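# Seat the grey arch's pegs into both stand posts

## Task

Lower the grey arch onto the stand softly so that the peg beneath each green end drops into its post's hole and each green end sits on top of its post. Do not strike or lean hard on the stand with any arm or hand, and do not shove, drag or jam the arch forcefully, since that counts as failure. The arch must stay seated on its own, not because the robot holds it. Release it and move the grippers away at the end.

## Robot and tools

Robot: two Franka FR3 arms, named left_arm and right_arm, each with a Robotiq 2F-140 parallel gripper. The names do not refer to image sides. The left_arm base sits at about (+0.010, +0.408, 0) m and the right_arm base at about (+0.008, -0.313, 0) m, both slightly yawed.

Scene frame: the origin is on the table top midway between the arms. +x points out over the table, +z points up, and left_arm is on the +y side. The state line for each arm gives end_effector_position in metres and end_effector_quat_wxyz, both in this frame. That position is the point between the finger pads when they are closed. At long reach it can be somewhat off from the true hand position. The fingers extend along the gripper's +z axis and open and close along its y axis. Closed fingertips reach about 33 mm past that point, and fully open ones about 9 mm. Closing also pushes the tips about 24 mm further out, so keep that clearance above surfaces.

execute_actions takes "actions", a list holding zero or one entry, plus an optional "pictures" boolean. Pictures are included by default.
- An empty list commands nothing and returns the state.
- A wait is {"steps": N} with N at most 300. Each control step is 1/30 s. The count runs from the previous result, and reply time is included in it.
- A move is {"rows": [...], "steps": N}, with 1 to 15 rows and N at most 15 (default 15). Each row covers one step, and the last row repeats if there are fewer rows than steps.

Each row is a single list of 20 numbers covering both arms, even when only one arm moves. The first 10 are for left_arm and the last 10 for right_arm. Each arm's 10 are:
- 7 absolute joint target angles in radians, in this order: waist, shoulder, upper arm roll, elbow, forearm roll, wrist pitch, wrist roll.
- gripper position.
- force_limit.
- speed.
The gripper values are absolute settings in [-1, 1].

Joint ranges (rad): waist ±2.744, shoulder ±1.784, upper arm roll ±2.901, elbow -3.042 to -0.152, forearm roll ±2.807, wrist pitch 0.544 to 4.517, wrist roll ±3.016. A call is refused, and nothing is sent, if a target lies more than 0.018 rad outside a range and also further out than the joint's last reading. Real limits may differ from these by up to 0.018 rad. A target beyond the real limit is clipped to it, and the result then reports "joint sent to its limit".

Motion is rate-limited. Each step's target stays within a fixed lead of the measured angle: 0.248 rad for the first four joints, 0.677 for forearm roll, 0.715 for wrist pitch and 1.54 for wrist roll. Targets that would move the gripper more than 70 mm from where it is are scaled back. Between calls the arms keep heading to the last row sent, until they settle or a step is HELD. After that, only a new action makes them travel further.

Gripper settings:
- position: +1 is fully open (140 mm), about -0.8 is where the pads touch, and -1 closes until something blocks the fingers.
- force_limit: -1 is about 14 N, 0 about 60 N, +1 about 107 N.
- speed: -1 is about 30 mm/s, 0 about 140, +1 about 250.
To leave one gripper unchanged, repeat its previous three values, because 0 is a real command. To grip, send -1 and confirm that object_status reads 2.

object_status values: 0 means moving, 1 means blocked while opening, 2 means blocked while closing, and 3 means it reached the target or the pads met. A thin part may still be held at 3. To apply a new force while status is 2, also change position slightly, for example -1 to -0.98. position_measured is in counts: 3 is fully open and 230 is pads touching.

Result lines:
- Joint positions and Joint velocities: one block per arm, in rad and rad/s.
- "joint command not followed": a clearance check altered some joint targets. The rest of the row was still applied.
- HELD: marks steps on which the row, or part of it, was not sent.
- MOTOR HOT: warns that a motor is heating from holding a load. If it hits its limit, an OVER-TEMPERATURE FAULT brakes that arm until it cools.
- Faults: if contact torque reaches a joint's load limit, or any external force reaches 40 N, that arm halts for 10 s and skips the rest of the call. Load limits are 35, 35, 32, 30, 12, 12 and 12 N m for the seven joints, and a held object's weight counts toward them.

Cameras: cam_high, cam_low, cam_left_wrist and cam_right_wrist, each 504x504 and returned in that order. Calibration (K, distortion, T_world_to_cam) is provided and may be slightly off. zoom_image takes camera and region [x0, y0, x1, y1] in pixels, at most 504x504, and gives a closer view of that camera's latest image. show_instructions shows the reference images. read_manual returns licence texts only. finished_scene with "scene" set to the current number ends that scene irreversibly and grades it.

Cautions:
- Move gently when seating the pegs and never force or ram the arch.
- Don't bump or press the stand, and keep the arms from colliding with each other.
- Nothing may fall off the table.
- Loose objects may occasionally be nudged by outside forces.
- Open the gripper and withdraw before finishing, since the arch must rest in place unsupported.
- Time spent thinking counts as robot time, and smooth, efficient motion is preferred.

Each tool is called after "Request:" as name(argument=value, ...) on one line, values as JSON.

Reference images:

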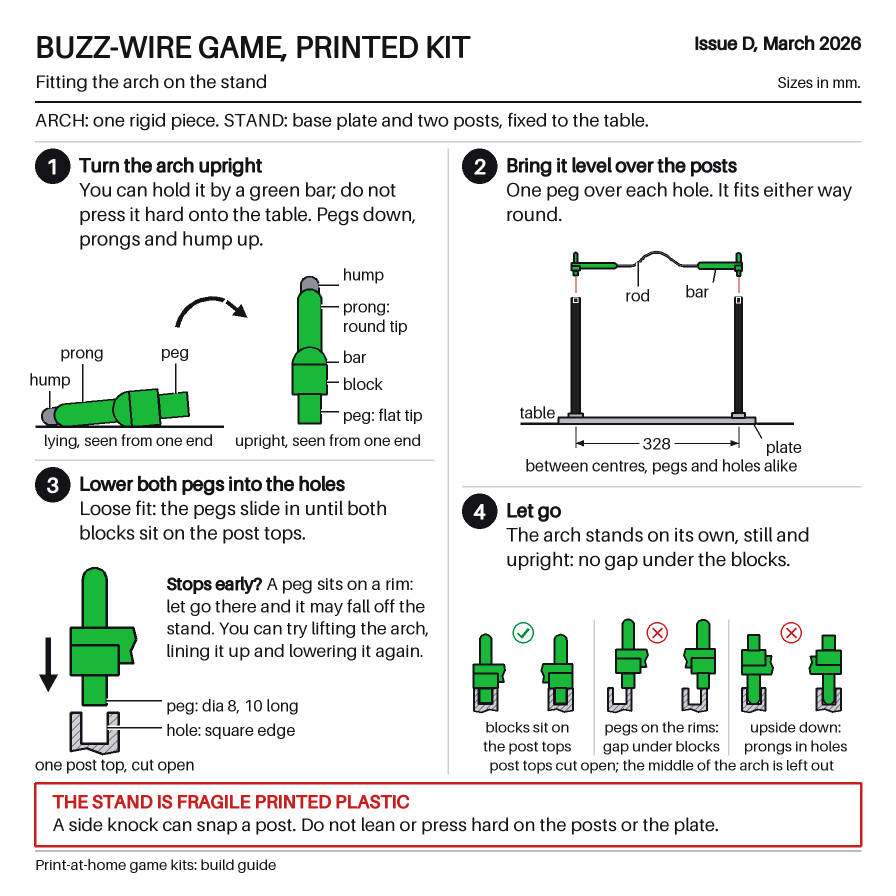

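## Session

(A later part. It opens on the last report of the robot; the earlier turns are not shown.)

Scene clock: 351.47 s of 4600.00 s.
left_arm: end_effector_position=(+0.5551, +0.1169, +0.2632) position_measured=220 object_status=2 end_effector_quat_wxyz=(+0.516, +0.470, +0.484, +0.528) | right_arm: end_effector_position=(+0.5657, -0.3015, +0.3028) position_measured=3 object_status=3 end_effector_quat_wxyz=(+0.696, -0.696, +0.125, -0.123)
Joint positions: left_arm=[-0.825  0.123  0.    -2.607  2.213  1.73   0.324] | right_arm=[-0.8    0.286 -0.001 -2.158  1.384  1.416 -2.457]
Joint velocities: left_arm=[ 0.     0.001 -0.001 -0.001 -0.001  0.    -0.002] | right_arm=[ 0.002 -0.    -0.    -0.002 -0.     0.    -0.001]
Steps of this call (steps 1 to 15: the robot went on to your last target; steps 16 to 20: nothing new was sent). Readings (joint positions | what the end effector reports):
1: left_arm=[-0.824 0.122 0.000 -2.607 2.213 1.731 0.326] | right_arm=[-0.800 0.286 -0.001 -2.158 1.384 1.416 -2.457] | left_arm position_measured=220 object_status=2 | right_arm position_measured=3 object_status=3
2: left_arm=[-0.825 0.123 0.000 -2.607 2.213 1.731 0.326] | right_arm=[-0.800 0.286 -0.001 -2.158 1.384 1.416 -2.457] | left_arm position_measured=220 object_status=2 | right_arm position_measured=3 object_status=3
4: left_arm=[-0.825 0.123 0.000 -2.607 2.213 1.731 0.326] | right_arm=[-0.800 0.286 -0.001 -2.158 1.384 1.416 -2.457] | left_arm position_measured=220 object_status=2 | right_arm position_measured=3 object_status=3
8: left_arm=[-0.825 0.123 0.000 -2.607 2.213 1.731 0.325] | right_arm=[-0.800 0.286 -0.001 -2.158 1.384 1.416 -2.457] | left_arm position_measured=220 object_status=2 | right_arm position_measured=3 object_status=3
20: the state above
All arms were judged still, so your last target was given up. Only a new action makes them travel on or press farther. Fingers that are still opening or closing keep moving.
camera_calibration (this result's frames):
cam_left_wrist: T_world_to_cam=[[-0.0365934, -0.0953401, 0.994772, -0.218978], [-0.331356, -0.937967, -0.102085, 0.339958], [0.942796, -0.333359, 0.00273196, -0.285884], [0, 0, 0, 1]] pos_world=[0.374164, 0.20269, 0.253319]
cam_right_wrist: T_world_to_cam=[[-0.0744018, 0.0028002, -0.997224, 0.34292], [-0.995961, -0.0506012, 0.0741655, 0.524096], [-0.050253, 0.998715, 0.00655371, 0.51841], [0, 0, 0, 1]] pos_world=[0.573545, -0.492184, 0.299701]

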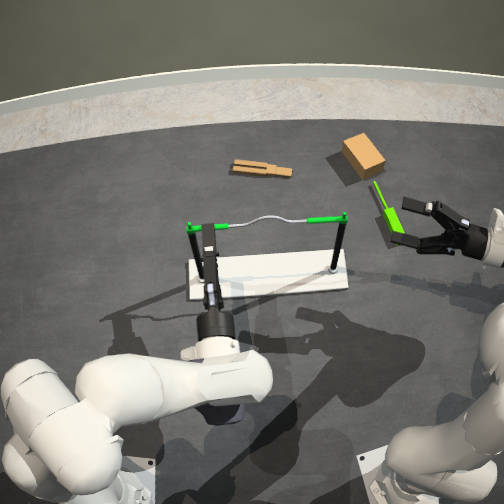

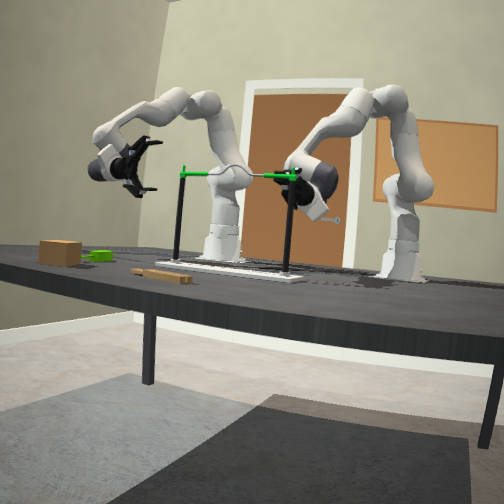

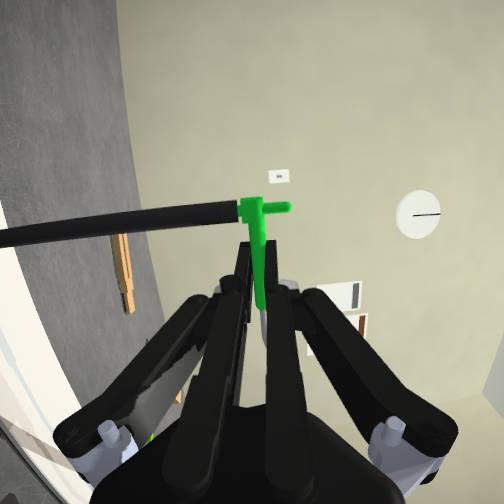

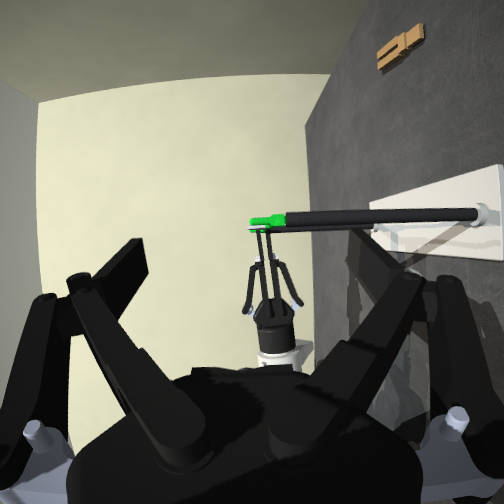

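Request:
execute_actions(actions=[{"rows":[[-0.8264,0.126,0,-2.6062,2.2157,1.7276,0.3155,-1,0.4,-0.8,-0.801,0.287,0,-2.159,1.38,1.413,-2.46,1,0,0],[-0.8264,0.126,0,-2.6062,2.2157,1.7276,0.3155,-1,0.4,-0.8,-0.801,0.287,0,-2.159,1.38,1.413,-2.46,1,0,0],[-0.8264,0.126,0,-2.6062,2.2157,1.7276,0.3155,-1,0.4,-0.8,-0.801,0.287,0,-2.159,1.38,1.413,-2.46,1,0,0],[-0.8264,0.126,0,-2.6062,2.2157,1.7276,0.3155,-1,0.4,-0.8,-0.801,0.287,0,-2.159,1.38,1.413,-2.46,1,0,0],[-0.8265,0.1275,0,-2.606,2.2159,1.7267,0.313,-1,0.4,-0.8,-0.801,0.287,0,-2.159,1.38,1.413,-2.46,1,0,0],[-0.8265,0.1275,0,-2.606,2.2159,1.7267,0.313,-1,0.4,-0.8,-0.801,0.287,0,-2.159,1.38,1.413,-2.46,1,0,0],[-0.8265,0.1275,0,-2.606,2.2159,1.7267,0.313,-1,0.4,-0.8,-0.801,0.287,0,-2.159,1.38,1.413,-2.46,1,0,0],[-0.8265,0.1275,0,-2.606,2.2159,1.7267,0.313,-1,0.4,-0.8,-0.801,0.287,0,-2.159,1.38,1.413,-2.46,1,0,0],[-0.8266,0.129,0,-2.6058,2.216,1.7259,0.311,-1,0.4,-0.8,-0.801,0.287,0,-2.159,1.38,1.413,-2.46,1,0,0]],"steps":15}], pictures=false)

Request:
execute_actions(actions=[{"steps":15}], pictures=false)

Request:
execute_actions(actions=[{"rows":[[-0.8266,0.129,0,-2.6058,2.216,1.7259,0.311,-0.55,0.4,-1,-0.801,0.287,0,-2.159,1.38,1.413,-2.46,1,0,0]],"steps":15}], pictures=false)

Request:
execute_actions(actions=[{"steps":15}])

Request:
zoom_image(camera="cam_left_wrist", region=[190, 185, 310, 285])

Request:
zoom_image(camera="cam_right_wrist", region=[240, 205, 300, 245])

Scene clock: 363.77 s of 4600.00 s.
left_arm: end_effector_position=(+0.5551, +0.1170, +0.2618) position_measured=220 object_status=2 end_effector_quat_wxyz=(+0.517, +0.469, +0.484, +0.528) | right_arm: end_effector_position=(+0.5657, -0.3015, +0.3028) position_measured=3 object_status=3 end_effector_quat_wxyz=(+0.696, -0.696, +0.125, -0.123)
Joint positions: left_arm=[-0.825  0.128  0.    -2.607  2.213  1.728  0.319] | right_arm=[-0.8    0.286 -0.001 -2.158  1.384  1.416 -2.457]
Joint velocities: left_arm=[-0.     0.003  0.     0.001 -0.    -0.001 -0.005] | right_arm=[-0.001  0.001 -0.001  0.     0.     0.001  0.002]
Steps of this call (steps 1 to 90: nothing new was sent; then 8.80 s passed at rest; steps 91 to 105: all 15 steps of this action). Readings (joint positions | what the end effector reports):
91: left_arm=[-0.825 0.124 0.000 -2.607 2.213 1.730 0.324] | right_arm=[-0.800 0.286 -0.001 -2.158 1.384 1.416 -2.457] | left_arm position_measured=220 object_status=2 | right_arm position_measured=3 object_status=3
92: left_arm=[-0.825 0.124 0.000 -2.607 2.213 1.730 0.323] | right_arm=[-0.800 0.286 -0.001 -2.158 1.384 1.416 -2.457] | left_arm position_measured=220 object_status=2 | right_arm position_measured=3 object_status=3
94: left_arm=[-0.825 0.124 0.000 -2.607 2.213 1.730 0.323] | right_arm=[-0.800 0.286 -0.001 -2.158 1.384 1.416 -2.457] | left_arm position_measured=220 object_status=2 | right_arm position_measured=3 object_status=3
98: left_arm=[-0.825 0.126 0.000 -2.607 2.213 1.729 0.321] | right_arm=[-0.800 0.286 -0.001 -2.158 1.384 1.416 -2.457] | left_arm position_measured=220 object_status=2 | right_arm position_measured=3 object_status=3
105: the state above

Scene clock: 364.27 s of 4600.00 s.
left_arm: end_effector_position=(+0.5551, +0.1170, +0.2617) position_measured=220 object_status=2 end_effector_quat_wxyz=(+0.517, +0.469, +0.485, +0.527) | right_arm: end_effector_position=(+0.5657, -0.3015, +0.3028) position_measured=3 object_status=3 end_effector_quat_wxyz=(+0.696, -0.696, +0.125, -0.123)
Joint positions: left_arm=[-0.825  0.128  0.    -2.607  2.213  1.728  0.317] | right_arm=[-0.8    0.286 -0.001 -2.158  1.384  1.416 -2.457]
Joint velocities: left_arm=[-0.001  0.001  0.     0.001  0.001  0.    -0.001] | right_arm=[ 0.     0.    -0.     0.001  0.001 -0.001  0.001]
Steps of this call (steps 1 to 15: the robot went on to your last target). Readings (joint positions | what the end effector reports):
1: left_arm=[-0.825 0.128 0.000 -2.607 2.213 1.728 0.318] | right_arm=[-0.800 0.286 -0.001 -2.158 1.384 1.416 -2.457] | left_arm position_measured=220 object_status=2 | right_arm position_measured=3 object_status=3
2: left_arm=[-0.825 0.128 0.000 -2.607 2.213 1.728 0.318] | right_arm=[-0.800 0.286 -0.001 -2.158 1.384 1.416 -2.457] | left_arm position_measured=220 object_status=2 | right_arm position_measured=3 object_status=3
4: left_arm=[-0.825 0.128 0.000 -2.607 2.213 1.728 0.318] | right_arm=[-0.800 0.286 -0.001 -2.158 1.384 1.416 -2.457] | left_arm position_measured=220 object_status=2 | right_arm position_measured=3 object_status=3
8: left_arm=[-0.825 0.128 0.000 -2.607 2.213 1.728 0.318] | right_arm=[-0.800 0.286 -0.001 -2.158 1.384 1.416 -2.457] | left_arm position_measured=220 object_status=2 | right_arm position_measured=3 object_status=3
15: the state above
All arms were judged still, so your last target was given up. Only a new action makes them travel on or press farther. Fingers that are still opening or closing keep moving.

Scene clock: 364.77 s of 4600.00 s.
left_arm: end_effector_position=(+0.5550, +0.1168, +0.2618) position_measured=199 object_status=0 end_effector_quat_wxyz=(+0.517, +0.468, +0.485, +0.527) | right_arm: end_effector_position=(+0.5657, -0.3015, +0.3028) position_measured=3 object_status=3 end_effector_quat_wxyz=(+0.696, -0.696, +0.125, -0.123)
Joint positions: left_arm=[-0.825  0.128  0.    -2.606  2.213  1.728  0.316] | right_arm=[-0.8    0.286 -0.001 -2.158  1.384  1.416 -2.457]
Joint velocities: left_arm=[ 0.001 -0.001  0.     0.     0.001 -0.    -0.002] | right_arm=[-0.001 -0.001 -0.001  0.001  0.    -0.001  0.   ]
Steps of this call (steps 1 to 15: all 15 steps of this action). Readings (joint positions | what the end effector reports):
1: left_arm=[-0.825 0.128 0.000 -2.607 2.213 1.728 0.317] | right_arm=[-0.800 0.286 -0.001 -2.158 1.384 1.416 -2.457] | left_arm position_measured=220 object_status=0 | right_arm position_measured=3 object_status=3
2: left_arm=[-0.825 0.128 0.000 -2.607 2.213 1.728 0.317] | right_arm=[-0.800 0.286 -0.001 -2.158 1.384 1.416 -2.457] | left_arm position_measured=220 object_status=0 | right_arm position_measured=3 object_status=3
4: left_arm=[-0.825 0.128 0.000 -2.607 2.213 1.728 0.317] | right_arm=[-0.800 0.286 -0.001 -2.158 1.384 1.416 -2.457] | left_arm position_measured=215 object_status=0 | right_arm position_measured=3 object_status=3
8: left_arm=[-0.825 0.128 0.000 -2.606 2.213 1.728 0.316] | right_arm=[-0.800 0.286 -0.001 -2.158 1.384 1.416 -2.457] | left_arm position_measured=209 object_status=0 | right_arm position_measured=3 object_status=3
15: the state above

Scene clock: 365.27 s of 4600.00 s.
left_arm: end_effector_position=(+0.5550, +0.1168, +0.2618) position_measured=199 object_status=3 end_effector_quat_wxyz=(+0.518, +0.468, +0.485, +0.527) | right_arm: end_effector_position=(+0.5657, -0.3015, +0.3028) position_measured=3 object_status=3 end_effector_quat_wxyz=(+0.696, -0.696, +0.125, -0.123)
Joint positions: left_arm=[-0.825  0.128  0.    -2.606  2.213  1.728  0.315] | right_arm=[-0.8    0.286 -0.001 -2.158  1.384  1.416 -2.457]
Joint velocities: left_arm=[ 0.001  0.    -0.    -0.001  0.001 -0.001  0.   ] | right_arm=[-0.     0.001 -0.    -0.001  0.001 -0.001 -0.001]
Steps of this call (steps 1 to 15: the robot went on to your last target). Readings (joint positions | what the end effector reports):
1: left_arm=[-0.825 0.128 0.000 -2.606 2.213 1.728 0.316] | right_arm=[-0.800 0.286 -0.001 -2.158 1.384 1.416 -2.457] | left_arm position_measured=199 object_status=0 | right_arm position_measured=3 object_status=3
2: left_arm=[-0.825 0.128 0.000 -2.606 2.213 1.728 0.316] | right_arm=[-0.800 0.286 -0.001 -2.158 1.384 1.416 -2.457] | left_arm position_measured=199 object_status=0 | right_arm position_measured=3 object_status=3
4: left_arm=[-0.825 0.128 0.000 -2.606 2.213 1.728 0.316] | right_arm=[-0.800 0.286 -0.001 -2.158 1.384 1.416 -2.457] | left_arm position_measured=199 object_status=0 | right_arm position_measured=3 object_status=3
8: left_arm=[-0.825 0.128 0.000 -2.606 2.213 1.728 0.316] | right_arm=[-0.800 0.286 -0.001 -2.158 1.384 1.416 -2.457] | left_arm position_measured=199 object_status=3 | right_arm position_measured=3 object_status=3
15: the state above
All arms were judged still, so your last target was given up. Only a new action makes them travel on or press farther. Fingers that are still opening or closing keep moving.
camera_calibration (this result's frames):
cam_left_wrist: T_world_to_cam=[[-0.0374038, -0.0896725, 0.995269, -0.217973], [-0.332242, -0.938191, -0.0970161, 0.338809], [0.942452, -0.334299, 0.00529896, -0.286263], [0, 0, 0, 1]] pos_world=[0.374203, 0.202624, 0.251329]
cam_right_wrist: T_world_to_cam=[[-0.0743986, 0.00280049, -0.997225, 0.342918], [-0.995962, -0.0506025, 0.0741622, 0.524096], [-0.0502543, 0.998715, 0.00655393, 0.51841], [0, 0, 0, 1]] pos_world=[0.573545, -0.492184, 0.299701]

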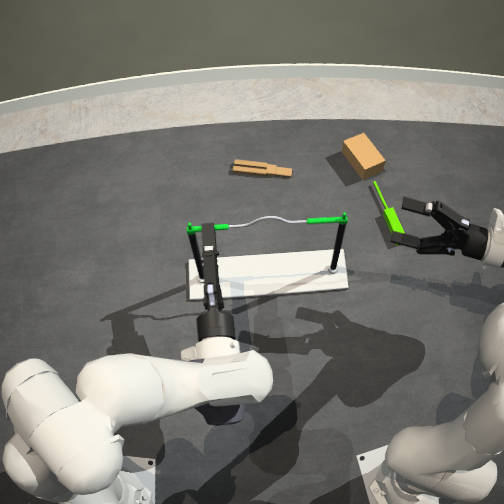

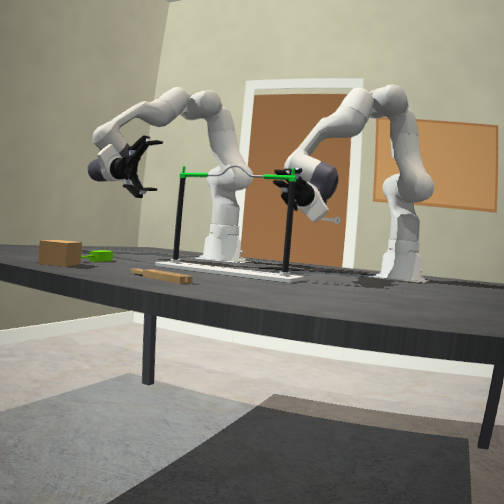

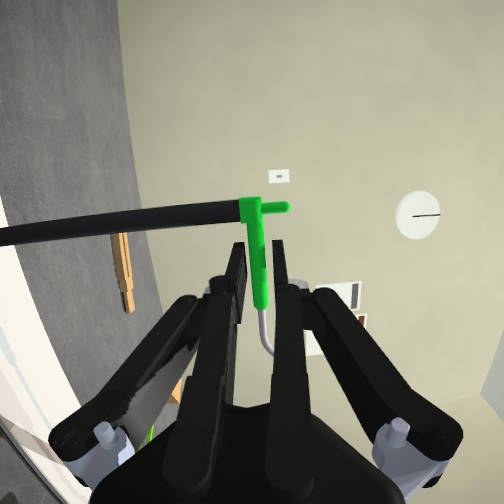

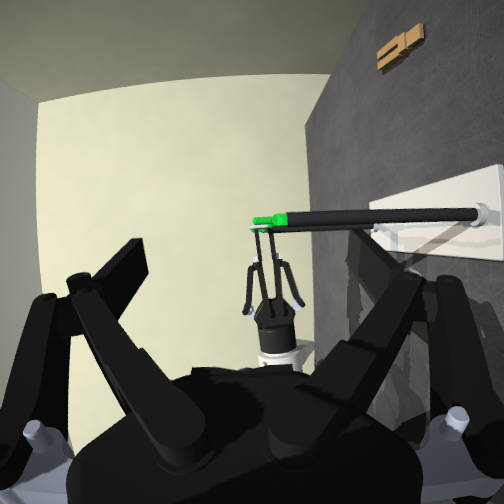

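Region (190, 185, 310, 285) of cam_left_wrist's 504x504 image, scaled by 4.200, with more detail than that image has.

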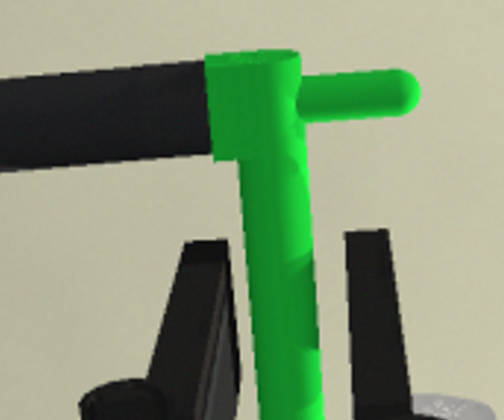

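Region (240, 205, 300, 245) of cam_right_wrist's 504x504 image, scaled by 8.400, with more detail than that image has.

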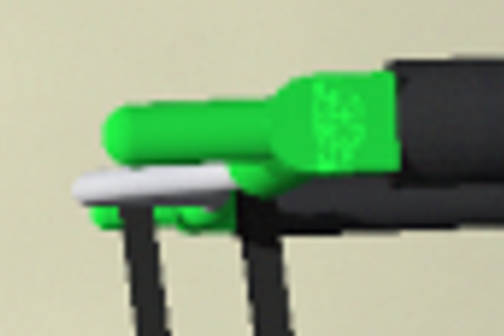

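Request:
execute_actions(actions=[{"rows":[[-0.8266,0.129,0,-2.6058,2.216,1.7259,0.311,0.1,0.4,0,-0.801,0.287,0,-2.159,1.38,1.413,-2.46,1,0,0],[-0.8266,0.129,0,-2.6058,2.216,1.7259,0.311,0.1,0.4,0,-0.801,0.287,0,-2.159,1.38,1.413,-2.46,1,0,0],[-0.8266,0.129,0,-2.6058,2.216,1.7259,0.311,0.1,0.4,0,-0.801,0.287,0,-2.159,1.38,1.413,-2.46,1,0,0],[-0.8266,0.129,0,-2.6058,2.216,1.7259,0.311,0.1,0.4,0,-0.801,0.287,0,-2.159,1.38,1.413,-2.46,1,0,0],[-0.8266,0.129,0,-2.6058,2.216,1.7259,0.311,0.1,0.4,0,-0.801,0.287,0,-2.159,1.38,1.413,-2.46,1,0,0],[-0.8266,0.129,0,-2.6058,2.216,1.7259,0.311,0.1,0.4,0,-0.801,0.287,0,-2.159,1.38,1.413,-2.46,1,0,0],[-0.834,0.123,0,-2.613,2.209,1.722,0.312,0.1,0.4,0,-0.801,0.287,0,-2.159,1.38,1.413,-2.46,1,0,0],[-0.845,0.115,0,-2.624,2.2,1.716,0.314,0.1,0.4,0,-0.801,0.287,0,-2.159,1.38,1.413,-2.46,1,0,0],[-0.86,0.104,0,-2.639,2.186,1.707,0.316,0.1,0.4,0,-0.801,0.287,0,-2.159,1.38,1.413,-2.46,1,0,0],[-0.88,0.088,0,-2.659,2.169,1.696,0.319,0.1,0.4,0,-0.801,0.287,0,-2.159,1.38,1.413,-2.46,1,0,0],[-0.90,0.073,0,-2.678,2.151,1.685,0.322,0.1,0.4,0,-0.801,0.287,0,-2.159,1.38,1.413,-2.46,1,0,0],[-0.92,0.058,0,-2.698,2.133,1.674,0.325,0.1,0.4,0,-0.801,0.287,0,-2.159,1.38,1.413,-2.46,1,0,0],[-0.94,0.043,0,-2.718,2.115,1.663,0.328,0.1,0.4,0,-0.801,0.287,0,-2.159,1.38,1.413,-2.46,1,0,0],[-0.96,0.027,0,-2.738,2.098,1.652,0.331,0.1,0.4,0,-0.801,0.287,0,-2.159,1.38,1.413,-2.46,1,0,0],[-0.978,0.014,0,-2.755,2.082,1.642,0.334,0.1,0.4,0,-0.801,0.287,0,-2.159,1.38,1.413,-2.46,1,0,0]],"steps":15}], pictures=false)

Request:
execute_actions(actions=[{"steps":12}])

Scene clock: 376.30 s of 4600.00 s.
left_arm: end_effector_position=(+0.5052, +0.1152, +0.2661) position_measured=117 object_status=0 end_effector_quat_wxyz=(+0.523, +0.474, +0.478, +0.523) | right_arm: end_effector_position=(+0.5657, -0.3015, +0.3028) position_measured=3 object_status=3 end_effector_quat_wxyz=(+0.696, -0.696, +0.125, -0.123)
Joint positions: left_arm=[-0.937  0.045  0.001 -2.714  2.133  1.683  0.319] | right_arm=[-0.8    0.286 -0.001 -2.158  1.384  1.416 -2.457]
Joint velocities: left_arm=[-0.541 -0.414 -0.031 -0.53  -0.408 -0.222  0.038] | right_arm=[ 0.001 -0.     0.    -0.    -0.    -0.     0.   ]
Steps of this call (steps 1 to 90: nothing new was sent; then 7.53 s passed at rest; steps 91 to 105: all 15 steps of this action). Readings (joint positions | what the end effector reports):
91: left_arm=[-0.825 0.128 0.000 -2.606 2.213 1.728 0.315] | right_arm=[-0.800 0.286 -0.001 -2.158 1.384 1.416 -2.457] | left_arm position_measured=199 object_status=0 | right_arm position_measured=3 object_status=3
92: left_arm=[-0.825 0.128 0.000 -2.606 2.213 1.727 0.315] | right_arm=[-0.800 0.286 -0.001 -2.158 1.384 1.416 -2.457] | left_arm position_measured=193 object_status=0 | right_arm position_measured=3 object_status=3
94: left_arm=[-0.825 0.128 0.000 -2.606 2.213 1.727 0.315] | right_arm=[-0.800 0.286 -0.001 -2.158 1.384 1.416 -2.457] | left_arm position_measured=177 object_status=0 | right_arm position_measured=3 object_status=3
98: left_arm=[-0.831 0.125 0.001 -2.611 2.211 1.725 0.315] | right_arm=[-0.800 0.286 -0.001 -2.158 1.384 1.416 -2.457] | left_arm position_measured=147 object_status=0 | right_arm position_measured=3 object_status=3
105: the state above

Scene clock: 376.70 s of 4600.00 s.
left_arm: end_effector_position=(+0.4885, +0.1228, +0.2713) position_measured=117 object_status=3 end_effector_quat_wxyz=(+0.521, +0.469, +0.476, +0.531) | right_arm: end_effector_position=(+0.5657, -0.3015, +0.3029) position_measured=3 object_status=3 end_effector_quat_wxyz=(+0.696, -0.696, +0.125, -0.123)
Joint positions: left_arm=[-0.976  0.016 -0.001 -2.754  2.087  1.648  0.327] | right_arm=[-0.8    0.286 -0.001 -2.158  1.384  1.416 -2.457]
Joint velocities: left_arm=[-0.002 -0.002 -0.    -0.002 -0.016 -0.024  0.01 ] | right_arm=[ 0.    -0.     0.001 -0.001  0.001  0.001 -0.   ]
Steps of this call (steps 1 to 12: the robot went on to your last target). Readings (joint positions | what the end effector reports):
1: left_arm=[-0.952 0.034 -0.000 -2.729 2.122 1.676 0.320] | right_arm=[-0.800 0.286 -0.001 -2.158 1.384 1.416 -2.457] | left_arm position_measured=117 object_status=0 | right_arm position_measured=3 object_status=3
2: left_arm=[-0.962 0.027 -0.001 -2.738 2.113 1.671 0.321] | right_arm=[-0.800 0.286 -0.001 -2.158 1.384 1.416 -2.457] | left_arm position_measured=117 object_status=0 | right_arm position_measured=3 object_status=3
4: left_arm=[-0.972 0.020 -0.001 -2.748 2.101 1.663 0.323] | right_arm=[-0.800 0.286 -0.001 -2.158 1.384 1.416 -2.457] | left_arm position_measured=117 object_status=3 | right_arm position_measured=3 object_status=3
8: left_arm=[-0.976 0.016 -0.001 -2.753 2.090 1.652 0.325] | right_arm=[-0.800 0.286 -0.001 -2.158 1.384 1.416 -2.457] | left_arm position_measured=117 object_status=3 | right_arm position_measured=3 object_status=3
12: the state above
camera_calibration (this result's frames):
cam_left_wrist: T_world_to_cam=[[-0.054411, -0.100772, 0.993421, -0.21916], [-0.339217, -0.933859, -0.113309, 0.330606], [0.939133, -0.34315, 0.0166287, -0.222004], [0, 0, 0, 1]] pos_world=[0.308714, 0.210473, 0.25887]
cam_right_wrist: T_world_to_cam=[[-0.0743959, 0.00280055, -0.997225, 0.342917], [-0.995962, -0.0506032, 0.0741596, 0.524097], [-0.0502551, 0.998715, 0.00655391, 0.51841], [0, 0, 0, 1]] pos_world=[0.573545, -0.492184, 0.299701]

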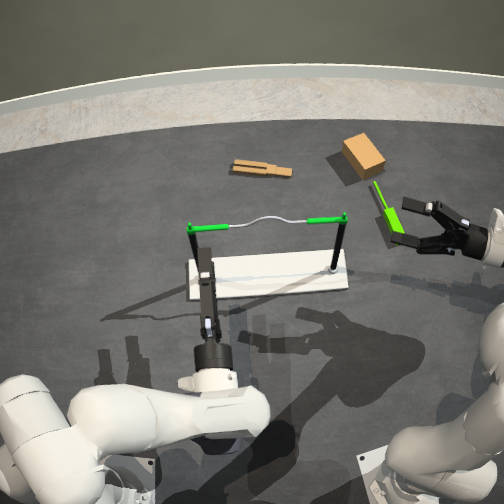

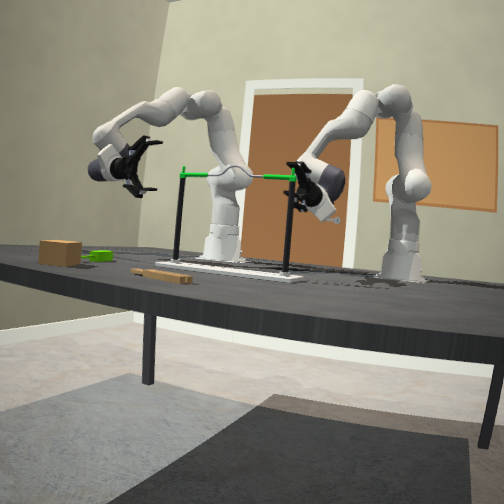

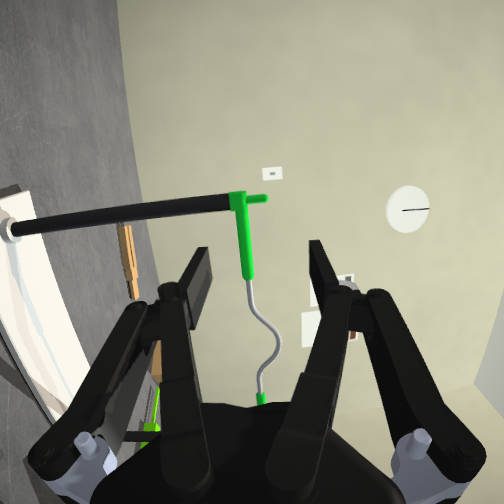

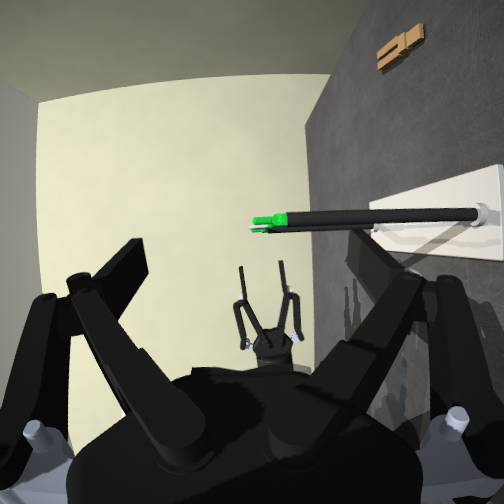

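Request:
execute_actions(actions=[{"rows":[[-1.02,0.014,0,-2.755,2.082,1.642,0.334,0.1,0.4,0,-0.84,0.287,0,-2.159,1.38,1.413,-2.46,1,0,0],[-1.07,0.014,0,-2.755,2.082,1.642,0.334,0.1,0.4,0,-0.88,0.287,0,-2.159,1.38,1.413,-2.46,1,0,0],[-1.12,0.014,0,-2.755,2.082,1.642,0.334,0.1,0.4,0,-0.92,0.287,0,-2.159,1.38,1.413,-2.46,1,0,0],[-1.17,0.014,0,-2.755,2.082,1.642,0.334,0.1,0.4,0,-0.96,0.287,0,-2.159,1.38,1.413,-2.46,1,0,0],[-1.22,0.014,0,-2.755,2.082,1.642,0.334,0.1,0.4,0,-1.0,0.287,0,-2.159,1.38,1.413,-2.46,1,0,0]],"steps":15}])

Scene clock: 381.07 s of 4600.00 s.
left_arm: end_effector_position=(+0.4060, +0.0174, +0.2723) position_measured=117 object_status=3 end_effector_quat_wxyz=(+0.581, +0.522, +0.415, +0.467) | right_arm: end_effector_position=(+0.5559, -0.4152, +0.3028) position_measured=3 object_status=3 end_effector_quat_wxyz=(+0.680, -0.680, +0.195, -0.193)
Joint positions: left_arm=[-1.218  0.015 -0.004 -2.754  2.083  1.643  0.33 ] | right_arm=[-1.003  0.287 -0.004 -2.159  1.383  1.414 -2.457]
Joint velocities: left_arm=[-0.007 -0.     0.007 -0.001  0.001  0.001  0.001] | right_arm=[ 0.023  0.     0.031  0.     0.     0.    -0.   ]
Steps of this call (steps 1 to 30: the robot went on to your last target; steps 31 to 90: nothing new was sent; then 0.87 s passed at rest; steps 91 to 105: all 15 steps of this action). Readings (joint positions | what the end effector reports):
91: left_arm=[-0.985 0.015 0.002 -2.754 2.084 1.643 0.330] | right_arm=[-0.806 0.286 0.002 -2.158 1.384 1.416 -2.457] | left_arm position_measured=117 object_status=3 | right_arm position_measured=3 object_status=3
92: left_arm=[-1.005 0.015 0.006 -2.754 2.083 1.642 0.330] | right_arm=[-0.820 0.286 0.007 -2.159 1.383 1.415 -2.457] | left_arm position_measured=117 object_status=3 | right_arm position_measured=3 object_status=3
94: left_arm=[-1.072 0.015 0.007 -2.755 2.082 1.641 0.330] | right_arm=[-0.872 0.287 0.012 -2.159 1.383 1.413 -2.457] | left_arm position_measured=117 object_status=3 | right_arm position_measured=3 object_status=3
98: left_arm=[-1.192 0.015 -0.003 -2.754 2.083 1.642 0.330] | right_arm=[-0.982 0.287 -0.004 -2.159 1.383 1.414 -2.457] | left_arm position_measured=117 object_status=3 | right_arm position_measured=3 object_status=3
105: the state above
camera_calibration (this result's frames):
cam_left_wrist: T_world_to_cam=[[-0.0802322, -0.0867307, 0.992996, -0.224888], [-0.549565, -0.827266, -0.116659, 0.288811], [0.831589, -0.555076, 0.0187092, -0.133901], [0, 0, 0, 1]] pos_world=[0.252028, 0.145094, 0.25951]
cam_right_wrist: T_world_to_cam=[[-0.0726055, 0.0182186, -0.997194, 0.347884], [-0.985601, 0.151771, 0.0745343, 0.586662], [0.152703, 0.988248, 0.00693682, 0.514226], [0, 0, 0, 1]] pos_world=[0.524949, -0.603559, 0.299614]

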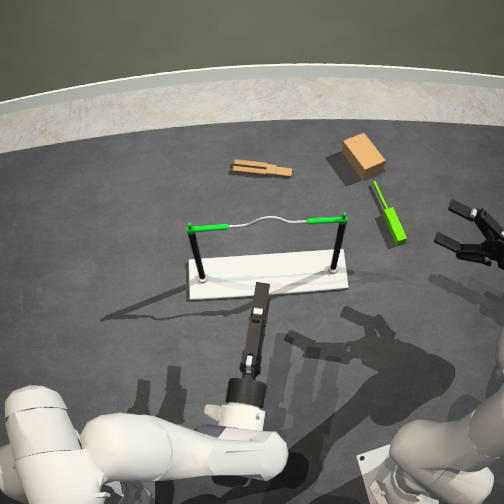

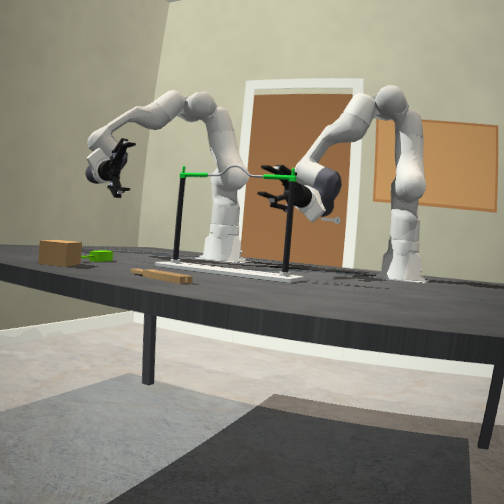

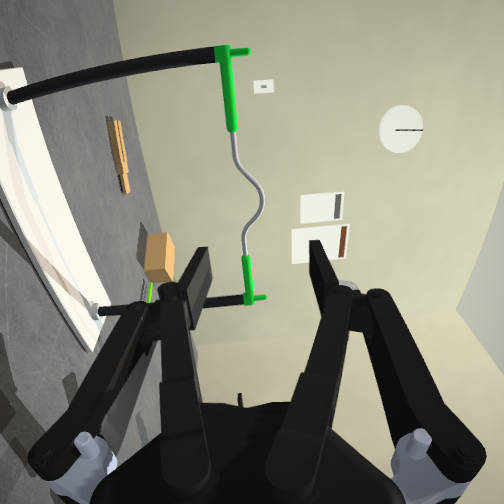

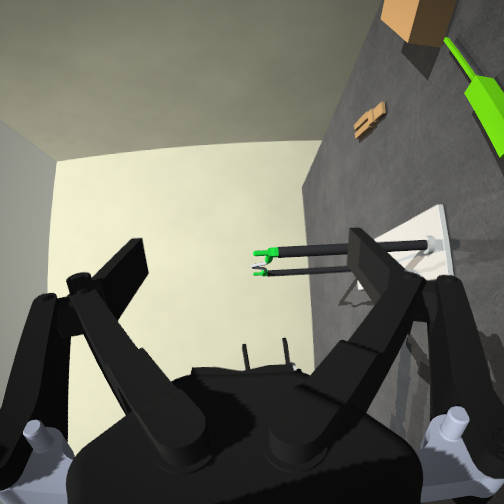

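Request:
finished_scene(scene=1)

The scene is finished: the task was done.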